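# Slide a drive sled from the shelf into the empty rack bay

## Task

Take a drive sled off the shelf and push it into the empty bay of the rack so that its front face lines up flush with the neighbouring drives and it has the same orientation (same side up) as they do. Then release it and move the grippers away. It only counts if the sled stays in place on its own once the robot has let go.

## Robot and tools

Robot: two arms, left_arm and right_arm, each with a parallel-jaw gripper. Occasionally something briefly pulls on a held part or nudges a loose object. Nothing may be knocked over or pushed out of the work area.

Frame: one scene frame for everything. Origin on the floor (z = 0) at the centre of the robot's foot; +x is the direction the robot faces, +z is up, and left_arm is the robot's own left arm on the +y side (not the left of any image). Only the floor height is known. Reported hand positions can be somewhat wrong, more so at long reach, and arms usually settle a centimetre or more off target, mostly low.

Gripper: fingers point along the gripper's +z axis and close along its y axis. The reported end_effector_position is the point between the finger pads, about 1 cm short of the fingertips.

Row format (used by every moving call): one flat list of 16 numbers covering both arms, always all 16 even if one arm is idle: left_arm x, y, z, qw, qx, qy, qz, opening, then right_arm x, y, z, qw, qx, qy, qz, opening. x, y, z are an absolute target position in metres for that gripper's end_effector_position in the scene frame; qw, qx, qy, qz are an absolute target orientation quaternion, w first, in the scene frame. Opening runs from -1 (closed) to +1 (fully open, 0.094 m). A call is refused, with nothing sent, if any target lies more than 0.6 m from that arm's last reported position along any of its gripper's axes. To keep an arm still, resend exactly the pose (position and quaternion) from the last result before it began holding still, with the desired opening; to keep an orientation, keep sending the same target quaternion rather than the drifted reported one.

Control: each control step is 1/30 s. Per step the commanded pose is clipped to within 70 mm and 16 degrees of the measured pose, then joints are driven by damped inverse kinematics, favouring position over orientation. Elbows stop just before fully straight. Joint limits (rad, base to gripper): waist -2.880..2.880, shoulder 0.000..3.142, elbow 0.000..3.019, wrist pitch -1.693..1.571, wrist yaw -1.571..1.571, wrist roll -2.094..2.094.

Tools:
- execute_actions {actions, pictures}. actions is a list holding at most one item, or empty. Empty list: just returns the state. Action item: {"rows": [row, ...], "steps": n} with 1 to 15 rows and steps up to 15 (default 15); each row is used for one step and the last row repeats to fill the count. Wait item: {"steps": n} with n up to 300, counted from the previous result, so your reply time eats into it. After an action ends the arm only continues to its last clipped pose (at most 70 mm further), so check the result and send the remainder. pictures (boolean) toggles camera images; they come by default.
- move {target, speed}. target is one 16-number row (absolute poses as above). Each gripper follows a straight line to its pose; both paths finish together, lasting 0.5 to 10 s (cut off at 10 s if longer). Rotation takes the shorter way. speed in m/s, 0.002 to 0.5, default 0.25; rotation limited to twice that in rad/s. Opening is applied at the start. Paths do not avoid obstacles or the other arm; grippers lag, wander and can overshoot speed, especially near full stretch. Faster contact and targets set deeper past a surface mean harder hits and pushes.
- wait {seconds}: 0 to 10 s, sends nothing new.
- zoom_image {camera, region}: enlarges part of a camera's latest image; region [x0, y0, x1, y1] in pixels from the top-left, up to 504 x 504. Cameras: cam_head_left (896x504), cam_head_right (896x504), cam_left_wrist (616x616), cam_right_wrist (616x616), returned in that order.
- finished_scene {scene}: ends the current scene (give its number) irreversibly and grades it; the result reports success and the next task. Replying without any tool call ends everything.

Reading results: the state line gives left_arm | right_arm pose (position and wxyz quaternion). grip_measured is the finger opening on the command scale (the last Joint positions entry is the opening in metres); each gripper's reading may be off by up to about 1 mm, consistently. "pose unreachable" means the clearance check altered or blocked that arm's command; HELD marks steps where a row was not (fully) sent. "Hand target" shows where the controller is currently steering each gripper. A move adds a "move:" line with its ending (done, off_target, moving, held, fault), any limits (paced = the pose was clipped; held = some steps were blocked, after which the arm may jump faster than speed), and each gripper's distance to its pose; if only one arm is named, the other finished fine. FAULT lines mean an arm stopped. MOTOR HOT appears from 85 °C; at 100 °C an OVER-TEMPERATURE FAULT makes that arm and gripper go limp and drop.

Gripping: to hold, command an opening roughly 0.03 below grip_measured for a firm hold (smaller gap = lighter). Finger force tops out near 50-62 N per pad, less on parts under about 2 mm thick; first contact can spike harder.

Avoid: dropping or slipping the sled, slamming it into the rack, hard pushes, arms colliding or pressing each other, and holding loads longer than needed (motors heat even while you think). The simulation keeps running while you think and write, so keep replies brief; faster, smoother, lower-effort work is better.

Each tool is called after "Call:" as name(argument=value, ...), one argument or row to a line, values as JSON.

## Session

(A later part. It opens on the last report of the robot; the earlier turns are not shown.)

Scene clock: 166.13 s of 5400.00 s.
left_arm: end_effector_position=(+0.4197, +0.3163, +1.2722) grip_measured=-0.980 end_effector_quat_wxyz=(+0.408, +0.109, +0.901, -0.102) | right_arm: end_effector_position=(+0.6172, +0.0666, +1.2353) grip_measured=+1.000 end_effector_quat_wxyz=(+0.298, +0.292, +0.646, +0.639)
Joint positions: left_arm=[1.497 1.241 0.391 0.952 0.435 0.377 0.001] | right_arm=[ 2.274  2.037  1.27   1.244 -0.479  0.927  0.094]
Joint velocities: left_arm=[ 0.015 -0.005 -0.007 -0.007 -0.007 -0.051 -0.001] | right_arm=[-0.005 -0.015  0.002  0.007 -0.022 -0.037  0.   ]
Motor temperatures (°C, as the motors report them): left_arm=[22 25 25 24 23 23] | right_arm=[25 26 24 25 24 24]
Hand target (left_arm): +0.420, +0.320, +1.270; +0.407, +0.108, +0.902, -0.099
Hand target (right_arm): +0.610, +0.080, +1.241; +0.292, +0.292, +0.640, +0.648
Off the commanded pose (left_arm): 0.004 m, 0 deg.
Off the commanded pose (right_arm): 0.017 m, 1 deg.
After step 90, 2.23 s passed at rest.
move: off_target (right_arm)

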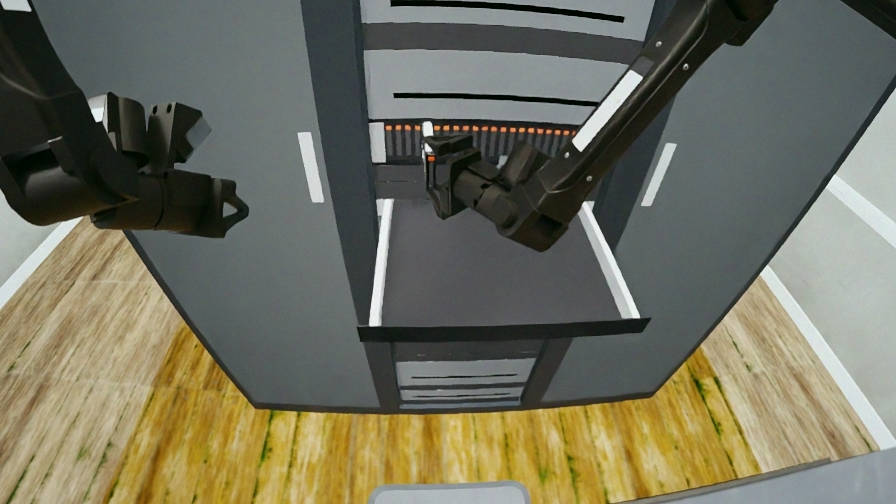

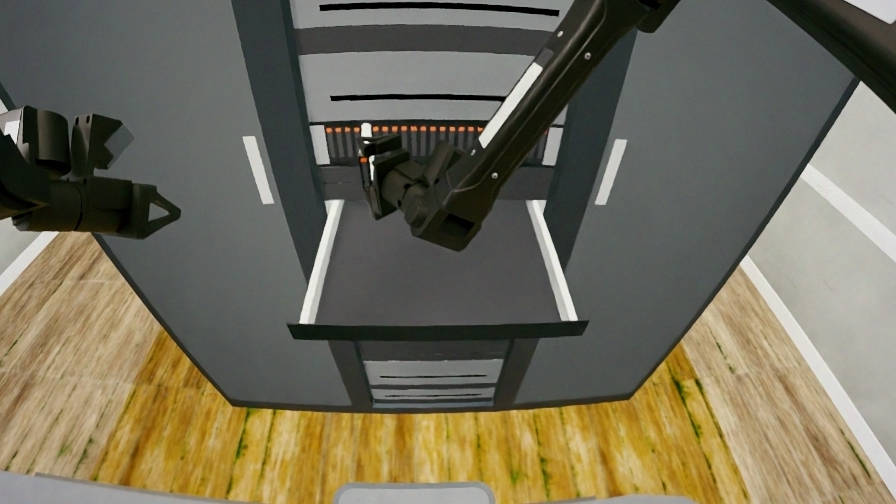

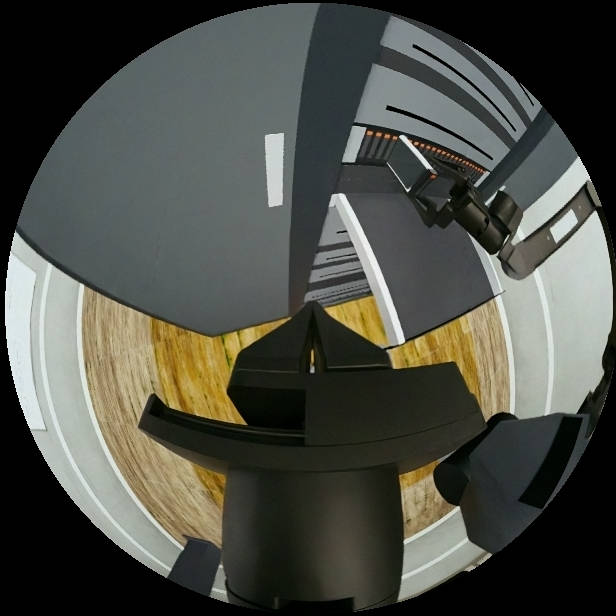

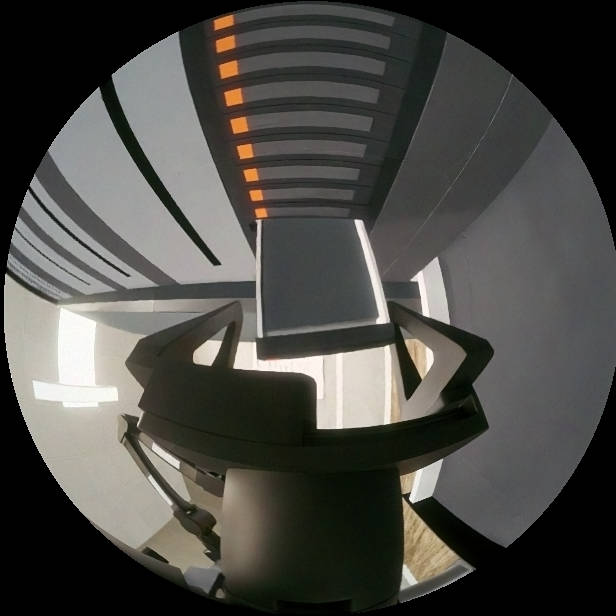

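Call:
move(
  target=[0.42,0.32,1.27,0.407,0.108,0.901,-0.099,-1,0.612,0.081,1.247,0.292,0.292,0.640,0.648,0.62],
  speed=0.02,
)

Call:
zoom_image(
  camera="cam_head_left",
  region=[370, 80, 600, 230],
)

Scene clock: 170.33 s of 5400.00 s.
left_arm: end_effector_position=(+0.4197, +0.3163, +1.2722) grip_measured=-0.980 end_effector_quat_wxyz=(+0.408, +0.109, +0.901, -0.102) | right_arm: end_effector_position=(+0.6161, +0.0671, +1.2349) grip_measured=+0.630 end_effector_quat_wxyz=(+0.297, +0.294, +0.647, +0.638)
Joint positions: left_arm=[1.497 1.241 0.391 0.952 0.435 0.377 0.001] | right_arm=[ 2.276  2.037  1.267  1.244 -0.473  0.927  0.077]
Joint velocities: left_arm=[-0.005 -0.005 -0.027  0.017 -0.066 -0.007 -0.002] | right_arm=[-0.005 -0.015  0.002 -0.002 -0.022 -0.037 -0.   ]
Motor temperatures (°C, as the motors report them): left_arm=[22 25 25 24 23 23] | right_arm=[25 26 24 25 24 24]
Hand target (left_arm): +0.420, +0.320, +1.270; +0.407, +0.108, +0.902, -0.099
Hand target (right_arm): +0.612, +0.080, +1.247; +0.292, +0.292, +0.640, +0.648
Off the commanded pose (left_arm): 0.004 m, 0 deg.
Off the commanded pose (right_arm): 0.019 m, 2 deg.
move: off_target (right_arm)

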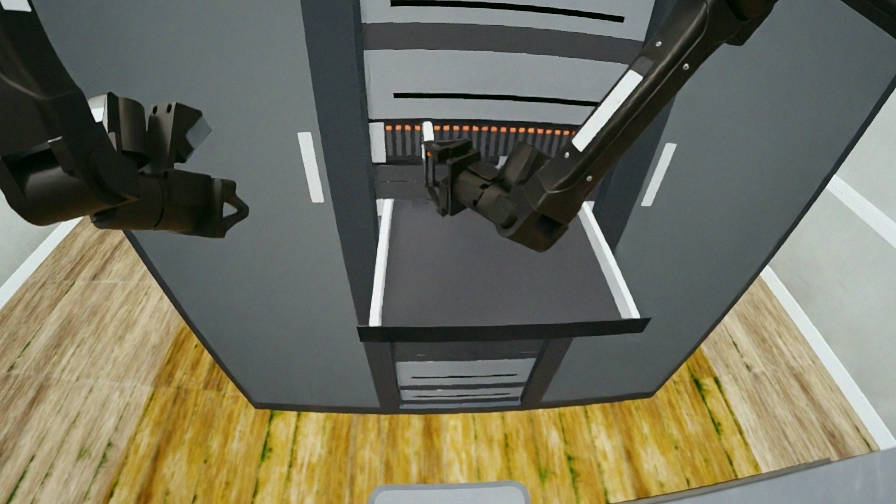

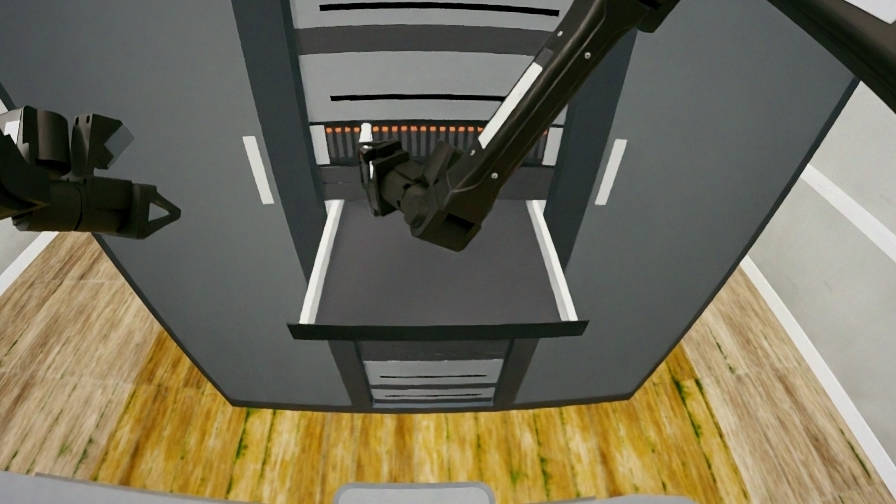

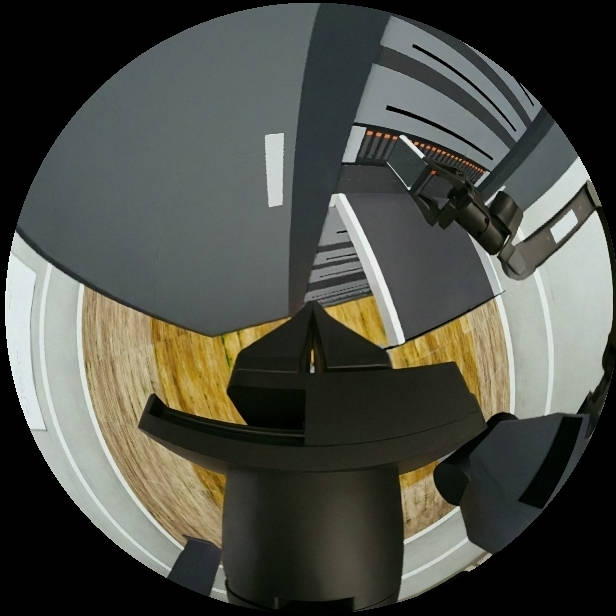

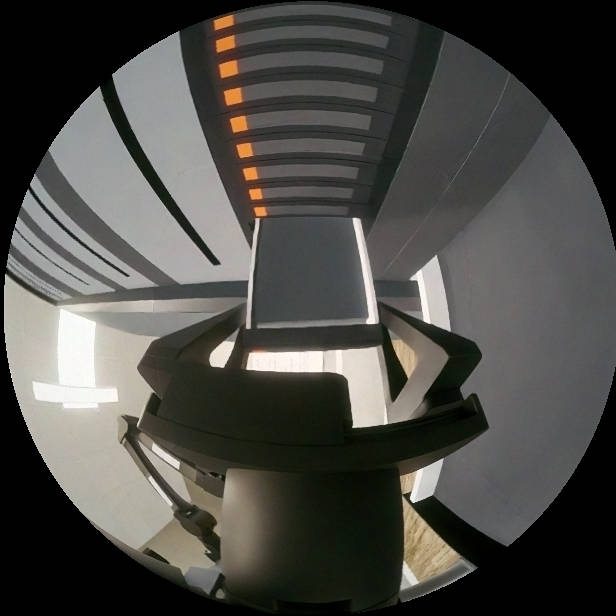

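Region (370, 80, 600, 230) of cam_head_left's 896x504 image, scaled by 2.191, with more detail than that image has; it fills the top 329 rows of this view, and the rest is white.

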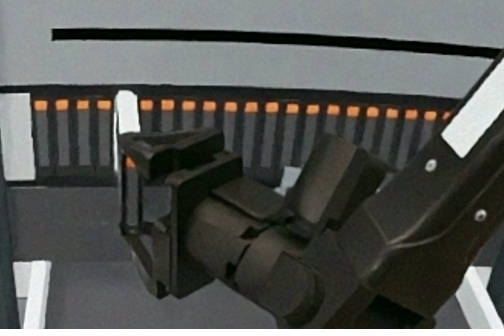

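Call:
move(
  target=[0.42,0.32,1.27,0.407,0.108,0.901,-0.099,-1,0.655,0.075,1.243,0.292,0.292,0.640,0.648,0.60],
  speed=0.02,
)

Call:
zoom_image(
  camera="cam_head_left",
  region=[370, 80, 600, 230],
)

Scene clock: 175.70 s of 5400.00 s.
left_arm: end_effector_position=(+0.4197, +0.3163, +1.2722) grip_measured=-0.980 end_effector_quat_wxyz=(+0.408, +0.109, +0.901, -0.102) | right_arm: end_effector_position=(+0.6384, +0.0731, +1.2359) grip_measured=+0.616 end_effector_quat_wxyz=(+0.290, +0.288, +0.647, +0.644)
Joint positions: left_arm=[1.497 1.241 0.391 0.952 0.435 0.377 0.001] | right_arm=[ 2.276  2.037  1.333  1.17  -0.493  0.93   0.076]
Joint velocities: left_arm=[-0.005 -0.005  0.007  0.002  0.066 -0.007  0.   ] | right_arm=[-0.015 -0.005  0.012  0.002  0.022  0.022  0.001]
Motor temperatures (°C, as the motors report them): left_arm=[22 25 25 24 23 23] | right_arm=[25 26 24 25 24 24]
Hand target (left_arm): +0.420, +0.320, +1.270; +0.407, +0.108, +0.902, -0.099
Hand target (right_arm): +0.654, +0.075, +1.244; +0.292, +0.292, +0.640, +0.648
Off the commanded pose (left_arm): 0.004 m, 0 deg.
Off the commanded pose (right_arm): 0.018 m, 1 deg.
After step 90, 0.10 s passed at rest.
move: off_target (right_arm)

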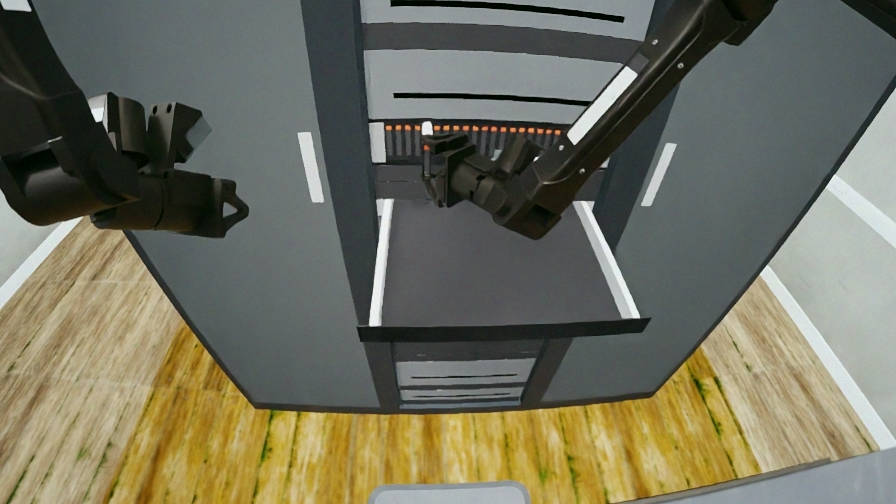

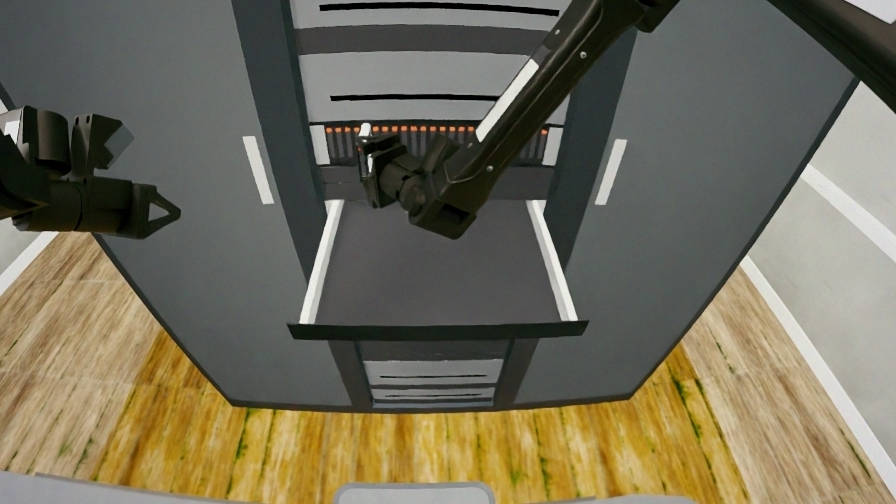

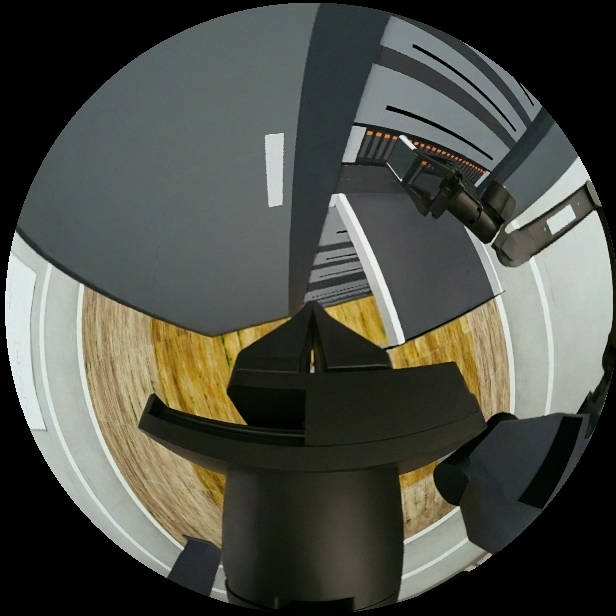

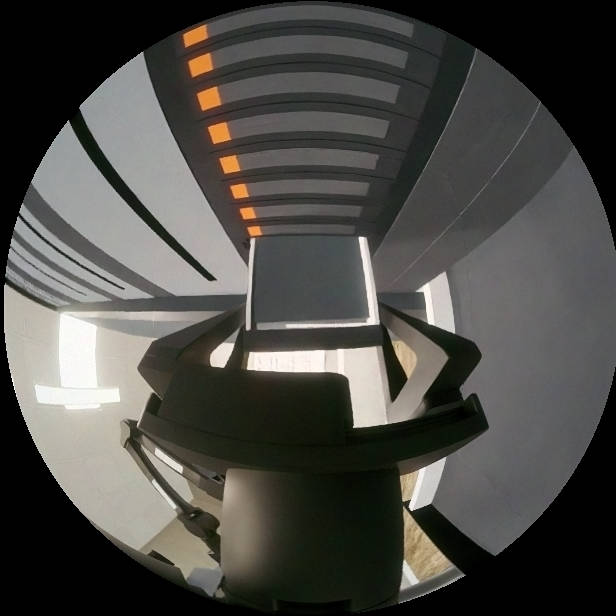

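Region (370, 80, 600, 230) of cam_head_left's 896x504 image, scaled by 2.191, with more detail than that image has; it fills the top 329 rows of this view, and the rest is white.

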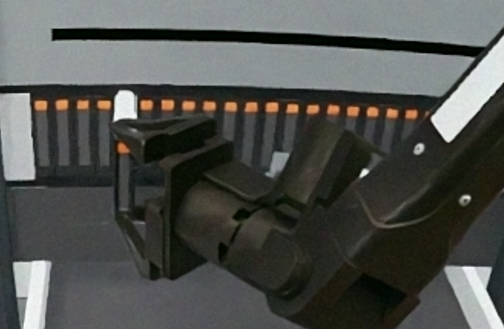

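Going in with friction; raise a bit and continue.

Call:
move(
  target=[0.42,0.32,1.27,0.407,0.108,0.901,-0.099,-1,0.675,0.073,1.250,0.292,0.292,0.642,0.646,0.585],
  speed=0.02,
)

Call:
zoom_image(
  camera="cam_head_left",
  region=[370, 80, 600, 230],
)

Scene clock: 179.73 s of 5400.00 s.
left_arm: end_effector_position=(+0.4197, +0.3163, +1.2722) grip_measured=-0.980 end_effector_quat_wxyz=(+0.408, +0.109, +0.901, -0.102) | right_arm: end_effector_position=(+0.6560, +0.0740, +1.2376) grip_measured=+0.607 end_effector_quat_wxyz=(+0.285, +0.291, +0.649, +0.642)
Joint positions: left_arm=[1.497 1.241 0.391 0.952 0.435 0.377 0.001] | right_arm=[ 2.276  2.029  1.374  1.11  -0.49   0.932  0.075]
Joint velocities: left_arm=[-0.005 -0.015  0.007  0.007 -0.095 -0.007  0.   ] | right_arm=[-0.005  0.005  0.002  0.007 -0.022  0.037 -0.001]
Motor temperatures (°C, as the motors report them): left_arm=[22 25 25 24 23 23] | right_arm=[25 27 24 25 24 24]
Hand target (left_arm): +0.420, +0.320, +1.270; +0.407, +0.108, +0.902, -0.099
Hand target (right_arm): +0.674, +0.073, +1.251; +0.292, +0.292, +0.642, +0.646
Off the commanded pose (left_arm): 0.004 m, 0 deg.
Off the commanded pose (right_arm): 0.023 m, 1 deg.
move: off_target (right_arm)

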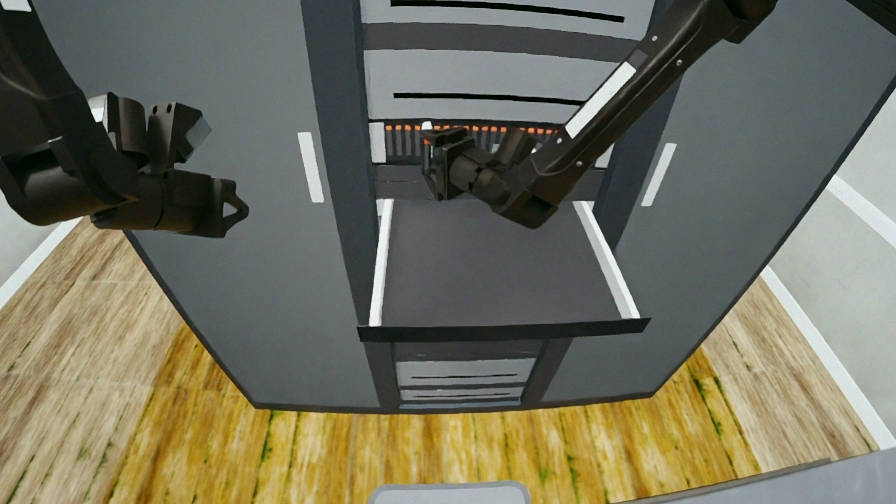

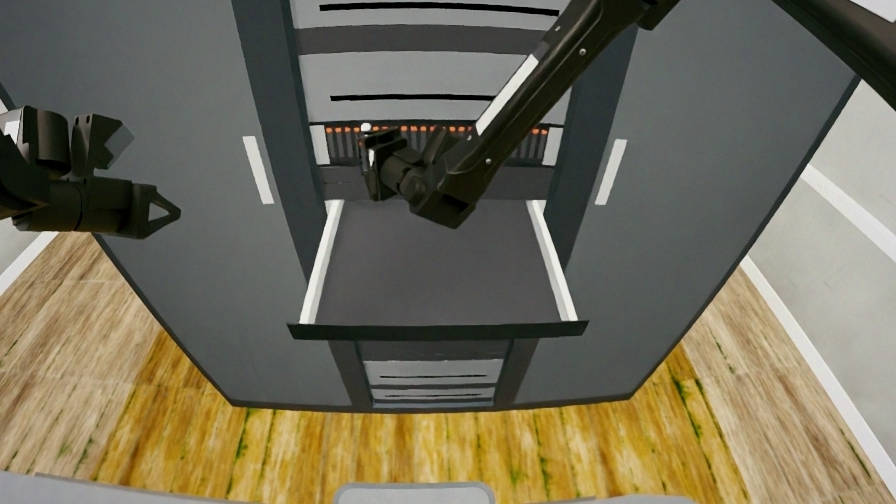

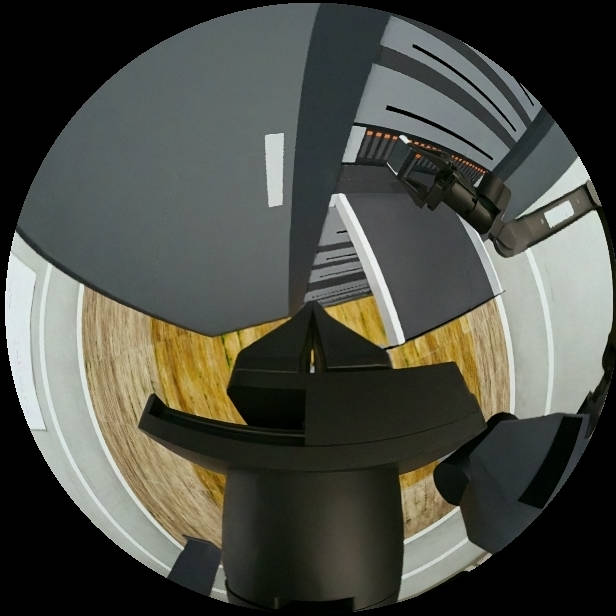

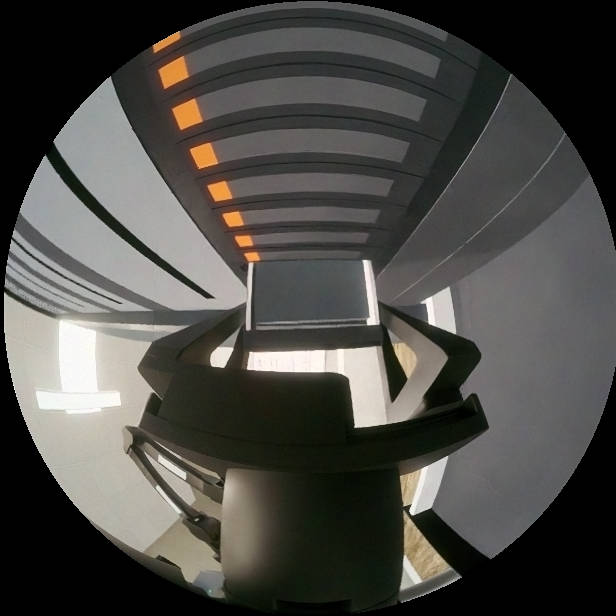

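Region (370, 80, 600, 230) of cam_head_left's 896x504 image, scaled by 2.191, with more detail than that image has; it fills the top 329 rows of this view, and the rest is white.

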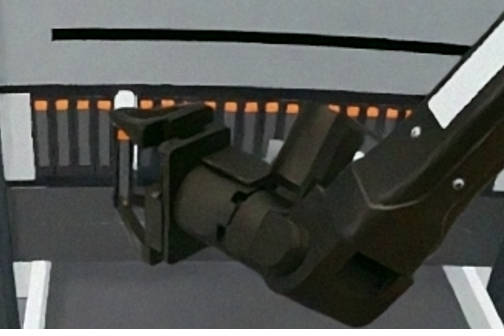

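Call:
move(
  target=[0.42,0.32,1.27,0.407,0.108,0.901,-0.099,-1,0.690,0.073,1.251,0.292,0.292,0.642,0.646,0.575],
  speed=0.025,
)

Scene clock: 183.60 s of 5400.00 s.
left_arm: end_effector_position=(+0.4197, +0.3163, +1.2722) grip_measured=-0.980 end_effector_quat_wxyz=(+0.408, +0.109, +0.901, -0.102) | right_arm: end_effector_position=(+0.6753, +0.0743, +1.2391) grip_measured=+0.607 end_effector_quat_wxyz=(+0.285, +0.294, +0.649, +0.641)
Joint positions: left_arm=[1.497 1.241 0.391 0.952 0.435 0.377 0.001] | right_arm=[ 2.275  2.028  1.423  1.061 -0.484  0.936  0.075]
Joint velocities: left_arm=[0.005 0.005 0.002 0.002 0.081 0.037 0.   ] | right_arm=[ 0.005 -0.005  0.007 -0.007  0.095 -0.007 -0.001]
Motor temperatures (°C, as the motors report them): left_arm=[22 25 25 24 23 23] | right_arm=[25 27 24 25 24 24]
Hand target (left_arm): +0.420, +0.320, +1.270; +0.407, +0.108, +0.902, -0.099
Hand target (right_arm): +0.689, +0.073, +1.251; +0.292, +0.292, +0.642, +0.646
Off the commanded pose (left_arm): 0.004 m, 0 deg.
Off the commanded pose (right_arm): 0.019 m, 1 deg.
move: off_target (right_arm)

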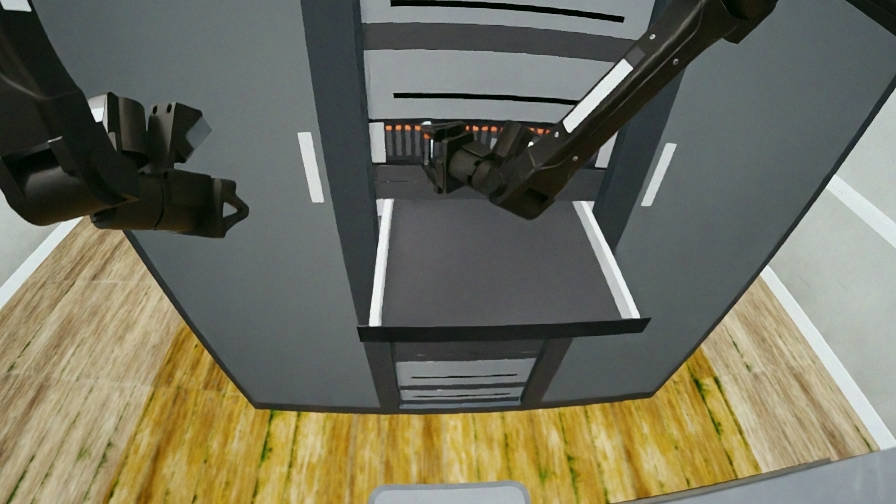

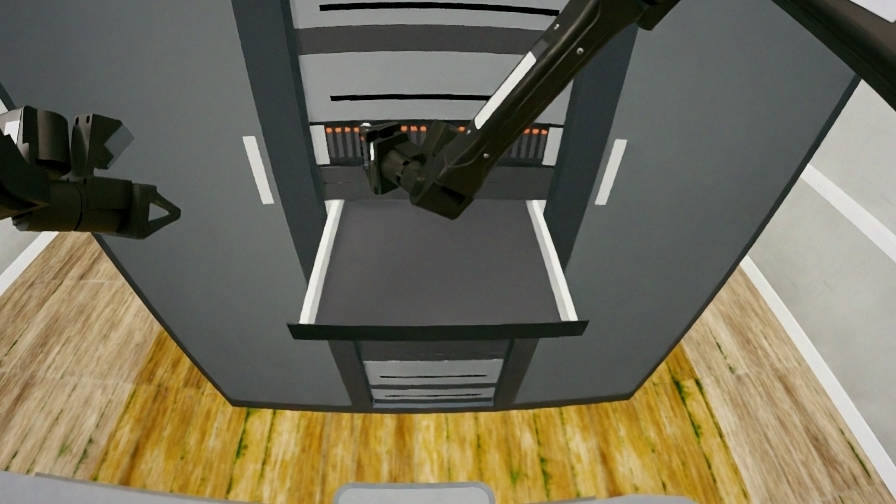

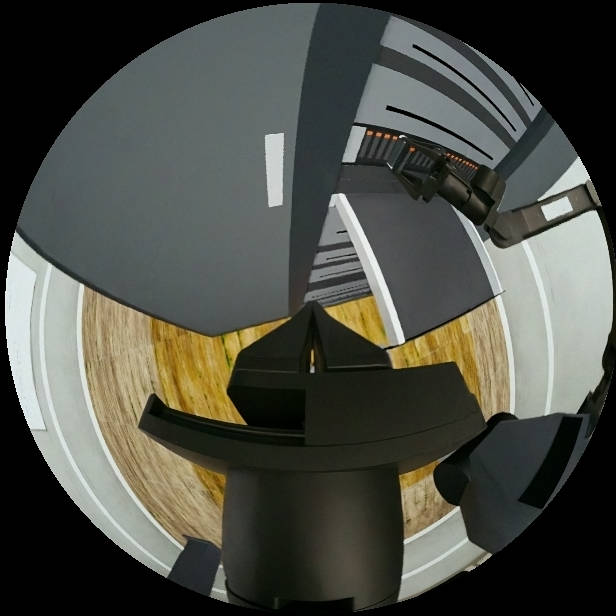

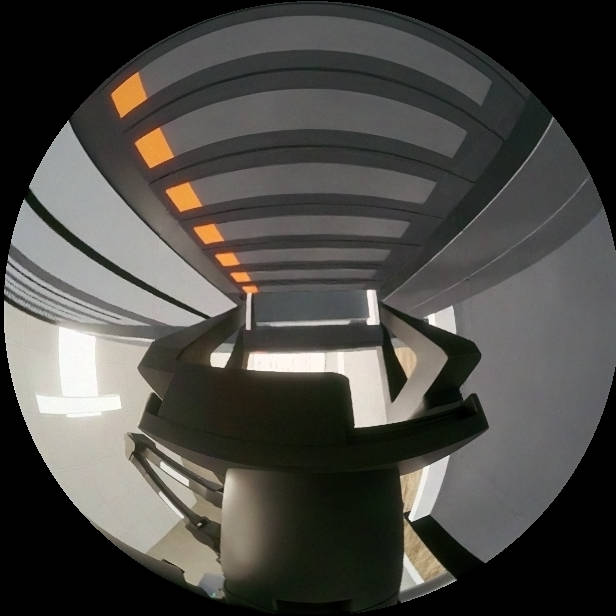

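Call:
execute_actions(
  actions=[
    {"rows":[[0.42,0.32,1.27,0.407,0.108,0.901,-0.099,-1,0.675,0.074,1.243,0.292,0.292,0.642,0.646,0.9]],"steps":12},
  ],
  pictures=false,
)

Call:
move(
  target=[0.42,0.32,1.27,0.407,0.108,0.901,-0.099,-1,0.625,0.066,1.243,0.292,0.292,0.642,0.646,0.9],
  speed=0.08,
)

Scene clock: 189.13 s of 5400.00 s.
left_arm: end_effector_position=(+0.4197, +0.3163, +1.2722) grip_measured=-0.980 end_effector_quat_wxyz=(+0.408, +0.109, +0.901, -0.102) | right_arm: end_effector_position=(+0.6758, +0.0733, +1.2417) grip_measured=+0.899 end_effector_quat_wxyz=(+0.289, +0.292, +0.646, +0.643)
Joint positions: left_arm=[1.497 1.241 0.391 0.952 0.435 0.377 0.001] | right_arm=[ 2.275  2.028  1.422  1.074 -0.487  0.936  0.089]
Joint velocities: left_arm=[-0.005 -0.005 -0.007 -0.002 -0.007  0.022 -0.002] | right_arm=[ 0.005 -0.005 -0.017 -0.007 -0.022 -0.022 -0.002]
Motor temperatures (°C, as the motors report them): left_arm=[22 25 25 24 23 23] | right_arm=[25 27 25 25 24 24]
Hand target (left_arm): +0.420, +0.320, +1.270; +0.407, +0.108, +0.902, -0.099
Hand target (right_arm): +0.675, +0.074, +1.243; +0.292, +0.292, +0.642, +0.646
Off the commanded pose (left_arm): 0.004 m, 0 deg.
Off the commanded pose (right_arm): 0.002 m, 1 deg.
Steps of this call (steps 1 to 90: nothing new was sent; then 2.13 s passed at rest; steps 91 to 102: all 12 steps of this action). Readings (end_effector_position):
91: left_arm (+0.4197, +0.3163, +1.2722) | right_arm (+0.6754, +0.0741, +1.2395)
92: left_arm (+0.4197, +0.3163, +1.2722) | right_arm (+0.6755, +0.0738, +1.2402)
94: left_arm (+0.4197, +0.3163, +1.2722) | right_arm (+0.6756, +0.0735, +1.2412)
98: left_arm (+0.4197, +0.3163, +1.2722) | right_arm (+0.6758, +0.0733, +1.2417)
102: the state above

Scene clock: 190.33 s of 5400.00 s.
left_arm: end_effector_position=(+0.4197, +0.3163, +1.2722) grip_measured=-0.980 end_effector_quat_wxyz=(+0.408, +0.109, +0.901, -0.102) | right_arm: end_effector_position=(+0.6198, +0.0694, +1.2355) grip_measured=+0.899 end_effector_quat_wxyz=(+0.284, +0.293, +0.649, +0.642)
Joint positions: left_arm=[1.497 1.241 0.391 0.952 0.435 0.377 0.001] | right_arm=[ 2.275  2.028  1.277  1.207 -0.487  0.936  0.089]
Joint velocities: left_arm=[ 0.005 -0.005 -0.012 -0.002  0.007 -0.066  0.   ] | right_arm=[ 0.005 -0.005 -0.012 -0.022 -0.022 -0.037  0.   ]
Motor temperatures (°C, as the motors report them): left_arm=[22 25 25 24 23 23] | right_arm=[25 27 25 25 24 24]
Hand target (left_arm): +0.420, +0.320, +1.270; +0.407, +0.108, +0.902, -0.099
Hand target (right_arm): +0.625, +0.065, +1.243; +0.292, +0.292, +0.642, +0.646
Off the commanded pose (left_arm): 0.004 m, 0 deg.
Off the commanded pose (right_arm): 0.010 m, 1 deg.
move: done

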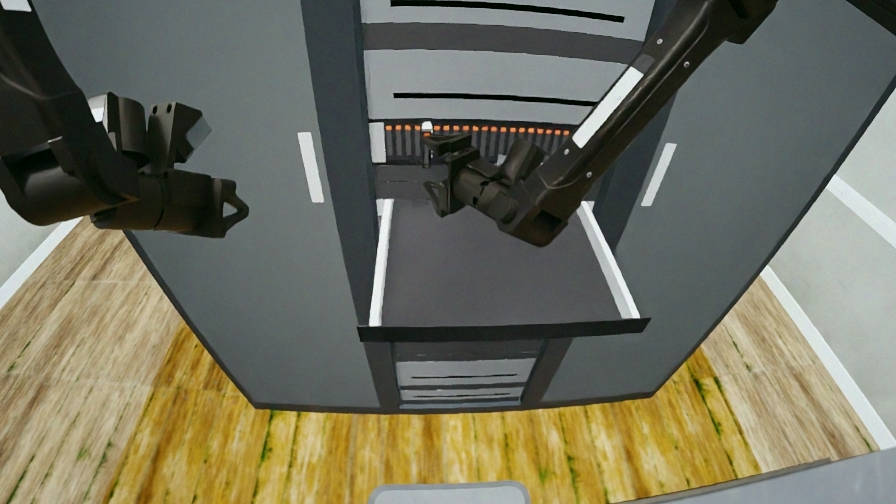

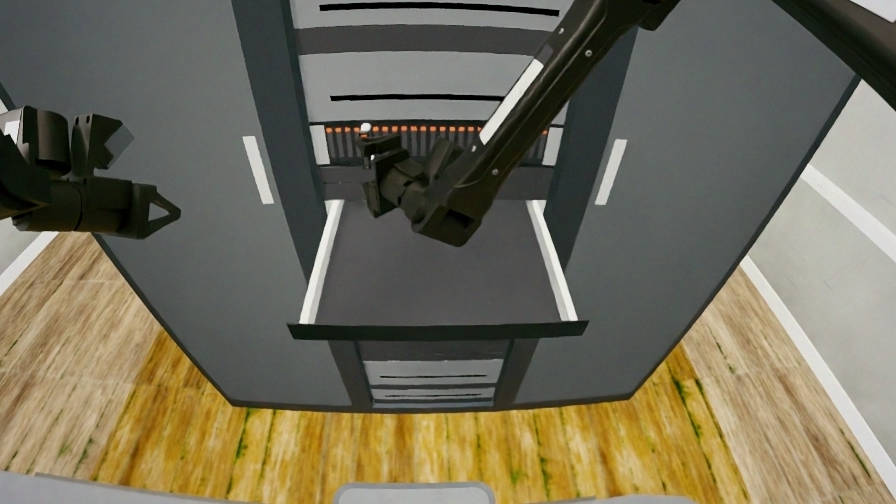

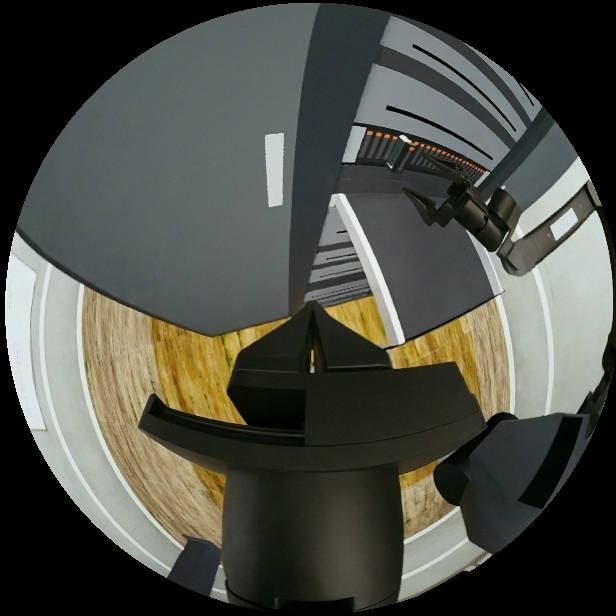

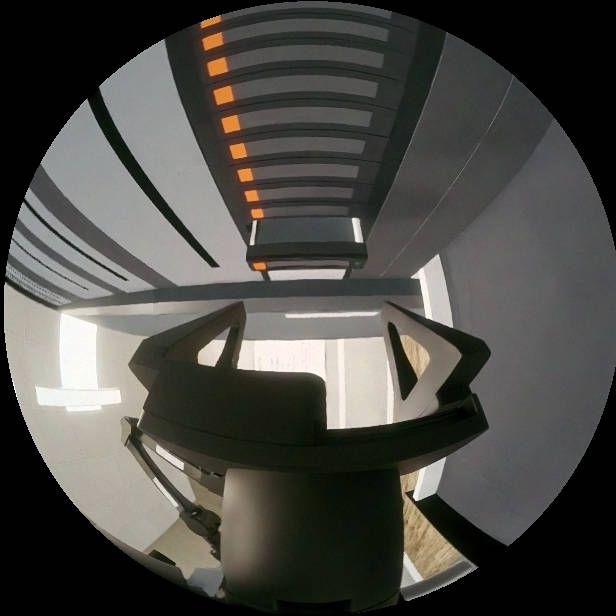

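Call:
move(
  target=[0.42,0.32,1.27,0.407,0.108,0.901,-0.099,-1,0.645,0.059,1.238,0.292,0.292,0.642,0.646,-1],
  speed=0.03,
)

Call:
zoom_image(
  camera="cam_head_left",
  region=[370, 100, 500, 230],
)

Scene clock: 194.20 s of 5400.00 s.
left_arm: end_effector_position=(+0.4197, +0.3163, +1.2722) grip_measured=-0.980 end_effector_quat_wxyz=(+0.408, +0.109, +0.901, -0.102) | right_arm: end_effector_position=(+0.6352, +0.0691, +1.2384) grip_measured=-0.996 end_effector_quat_wxyz=(+0.287, +0.289, +0.644, +0.647)
Joint positions: left_arm=[1.497 1.241 0.391 0.952 0.435 0.377 0.001] | right_arm=[ 2.271  2.028  1.316  1.183 -0.502  0.942  0.   ]
Joint velocities: left_arm=[-0.005  0.005  0.007 -0.007 -0.066 -0.037 -0.002] | right_arm=[-0.015 -0.015 -0.002 -0.007 -0.066 -0.007 -0.001]
Motor temperatures (°C, as the motors report them): left_arm=[22 25 25 24 23 23] | right_arm=[25 27 24 25 24 24]
Hand target (left_arm): +0.420, +0.320, +1.270; +0.407, +0.108, +0.902, -0.099
Hand target (right_arm): +0.645, +0.059, +1.238; +0.292, +0.292, +0.642, +0.646
Off the commanded pose (left_arm): 0.004 m, 0 deg.
Off the commanded pose (right_arm): 0.014 m, 1 deg.
move: off_target (right_arm)

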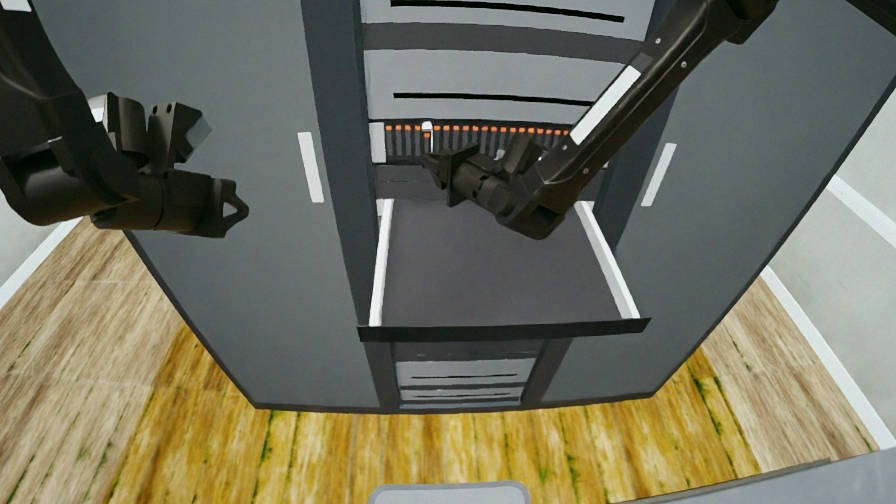

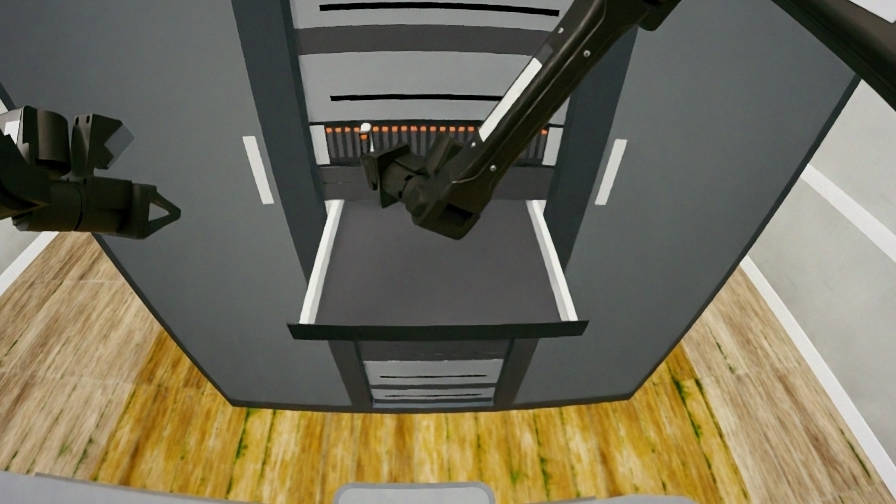

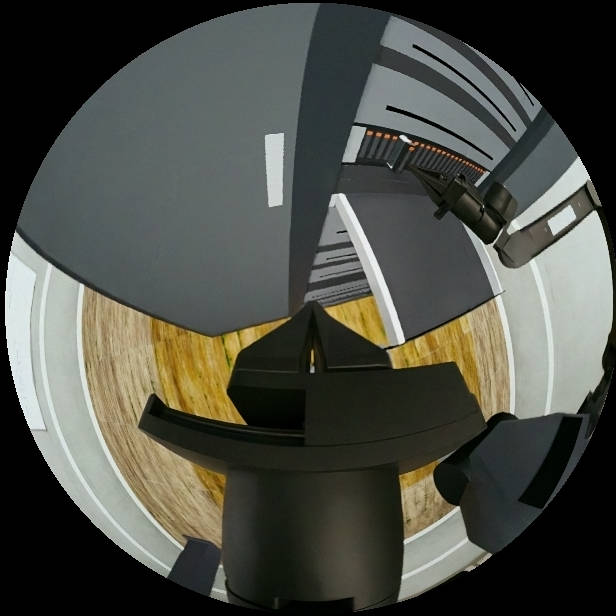

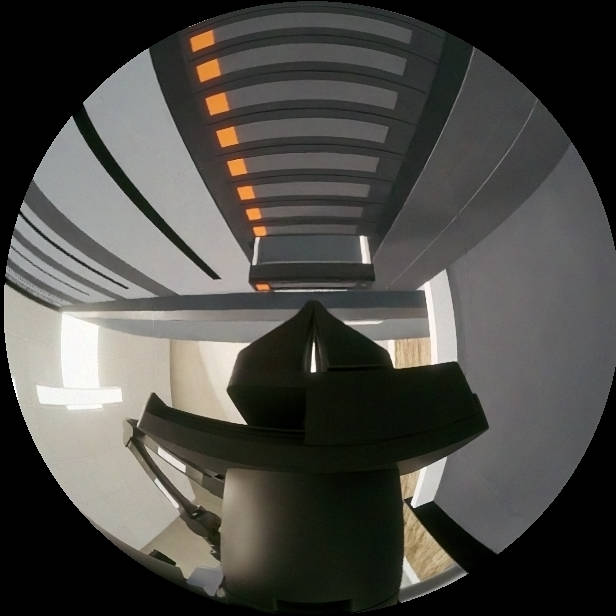

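Region (370, 100, 500, 230) of cam_head_left's 896x504 image, scaled by 3.877, with more detail than that image has.

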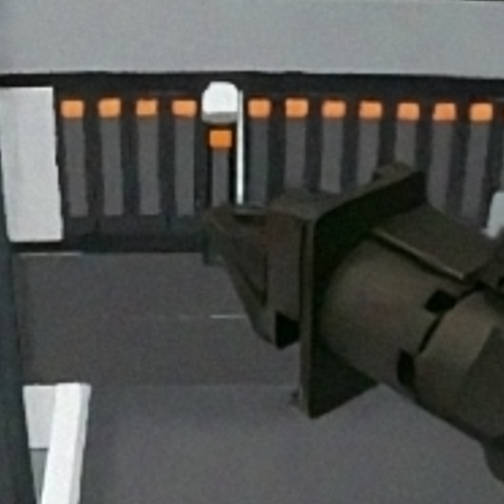

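Call:
move(
  target=[0.42,0.32,1.27,0.407,0.108,0.901,-0.099,-1,0.680,0.054,1.238,0.292,0.292,0.642,0.646,-1],
  speed=0.02,
)

Call:
zoom_image(
  camera="cam_head_left",
  region=[370, 100, 500, 230],
)

Scene clock: 199.47 s of 5400.00 s.
left_arm: end_effector_position=(+0.4197, +0.3163, +1.2722) grip_measured=-0.980 end_effector_quat_wxyz=(+0.408, +0.109, +0.901, -0.102) | right_arm: end_effector_position=(+0.6655, +0.0677, +1.2364) grip_measured=-0.996 end_effector_quat_wxyz=(+0.282, +0.290, +0.646, +0.648)
Joint positions: left_arm=[1.497 1.241 0.391 0.952 0.435 0.377 0.001] | right_arm=[ 2.261  2.028  1.397  1.095 -0.514  0.949  0.   ]
Joint velocities: left_arm=[ 0.005 -0.005 -0.007 -0.012  0.095  0.066 -0.   ] | right_arm=[ 0.005 -0.005  0.042  0.007 -0.095 -0.037 -0.   ]
Motor temperatures (°C, as the motors report them): left_arm=[22 25 25 24 23 23] | right_arm=[25 27 24 25 24 24]
Hand target (left_arm): +0.420, +0.320, +1.270; +0.407, +0.108, +0.902, -0.099
Hand target (right_arm): +0.680, +0.054, +1.238; +0.292, +0.292, +0.642, +0.646
Off the commanded pose (left_arm): 0.004 m, 0 deg.
Off the commanded pose (right_arm): 0.020 m, 1 deg.
move: off_target (right_arm)

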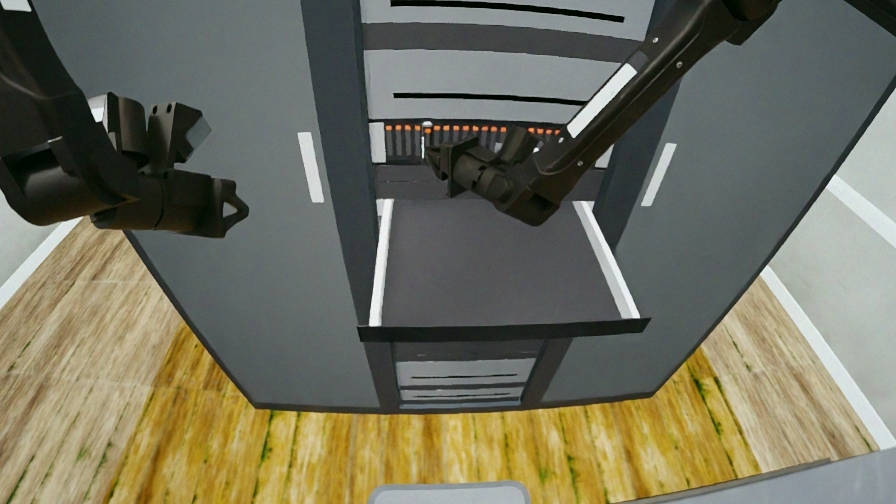

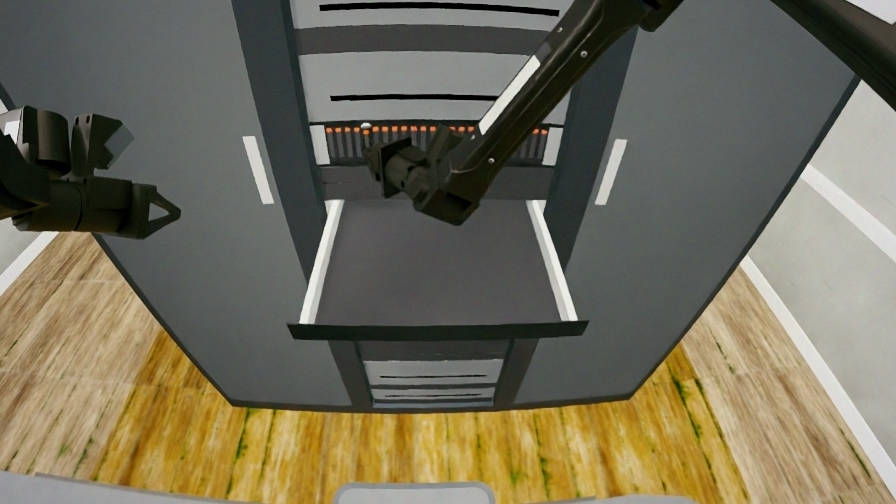

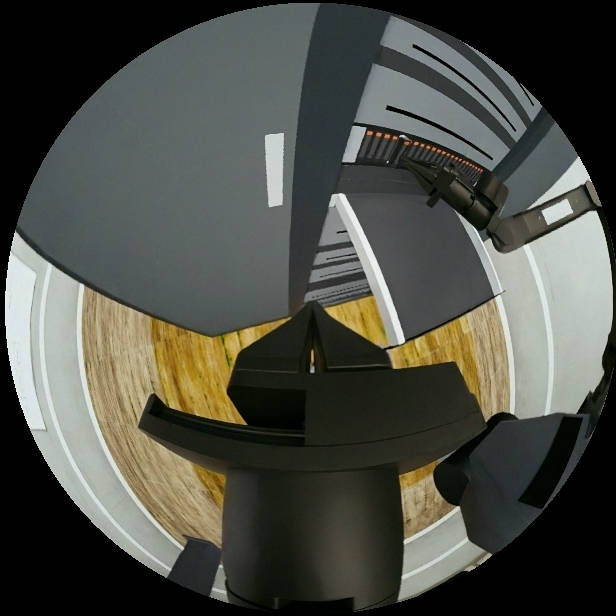

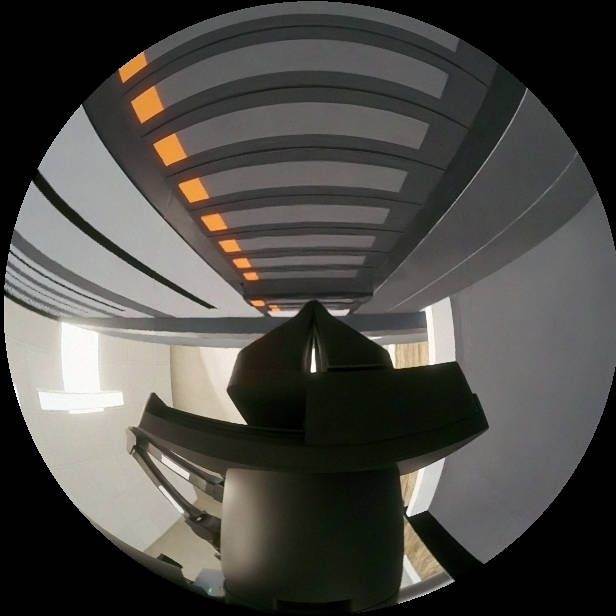

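Region (370, 100, 500, 230) of cam_head_left's 896x504 image, scaled by 3.877, with more detail than that image has.

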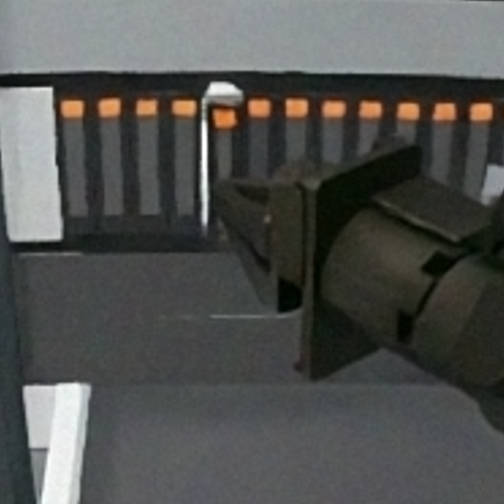

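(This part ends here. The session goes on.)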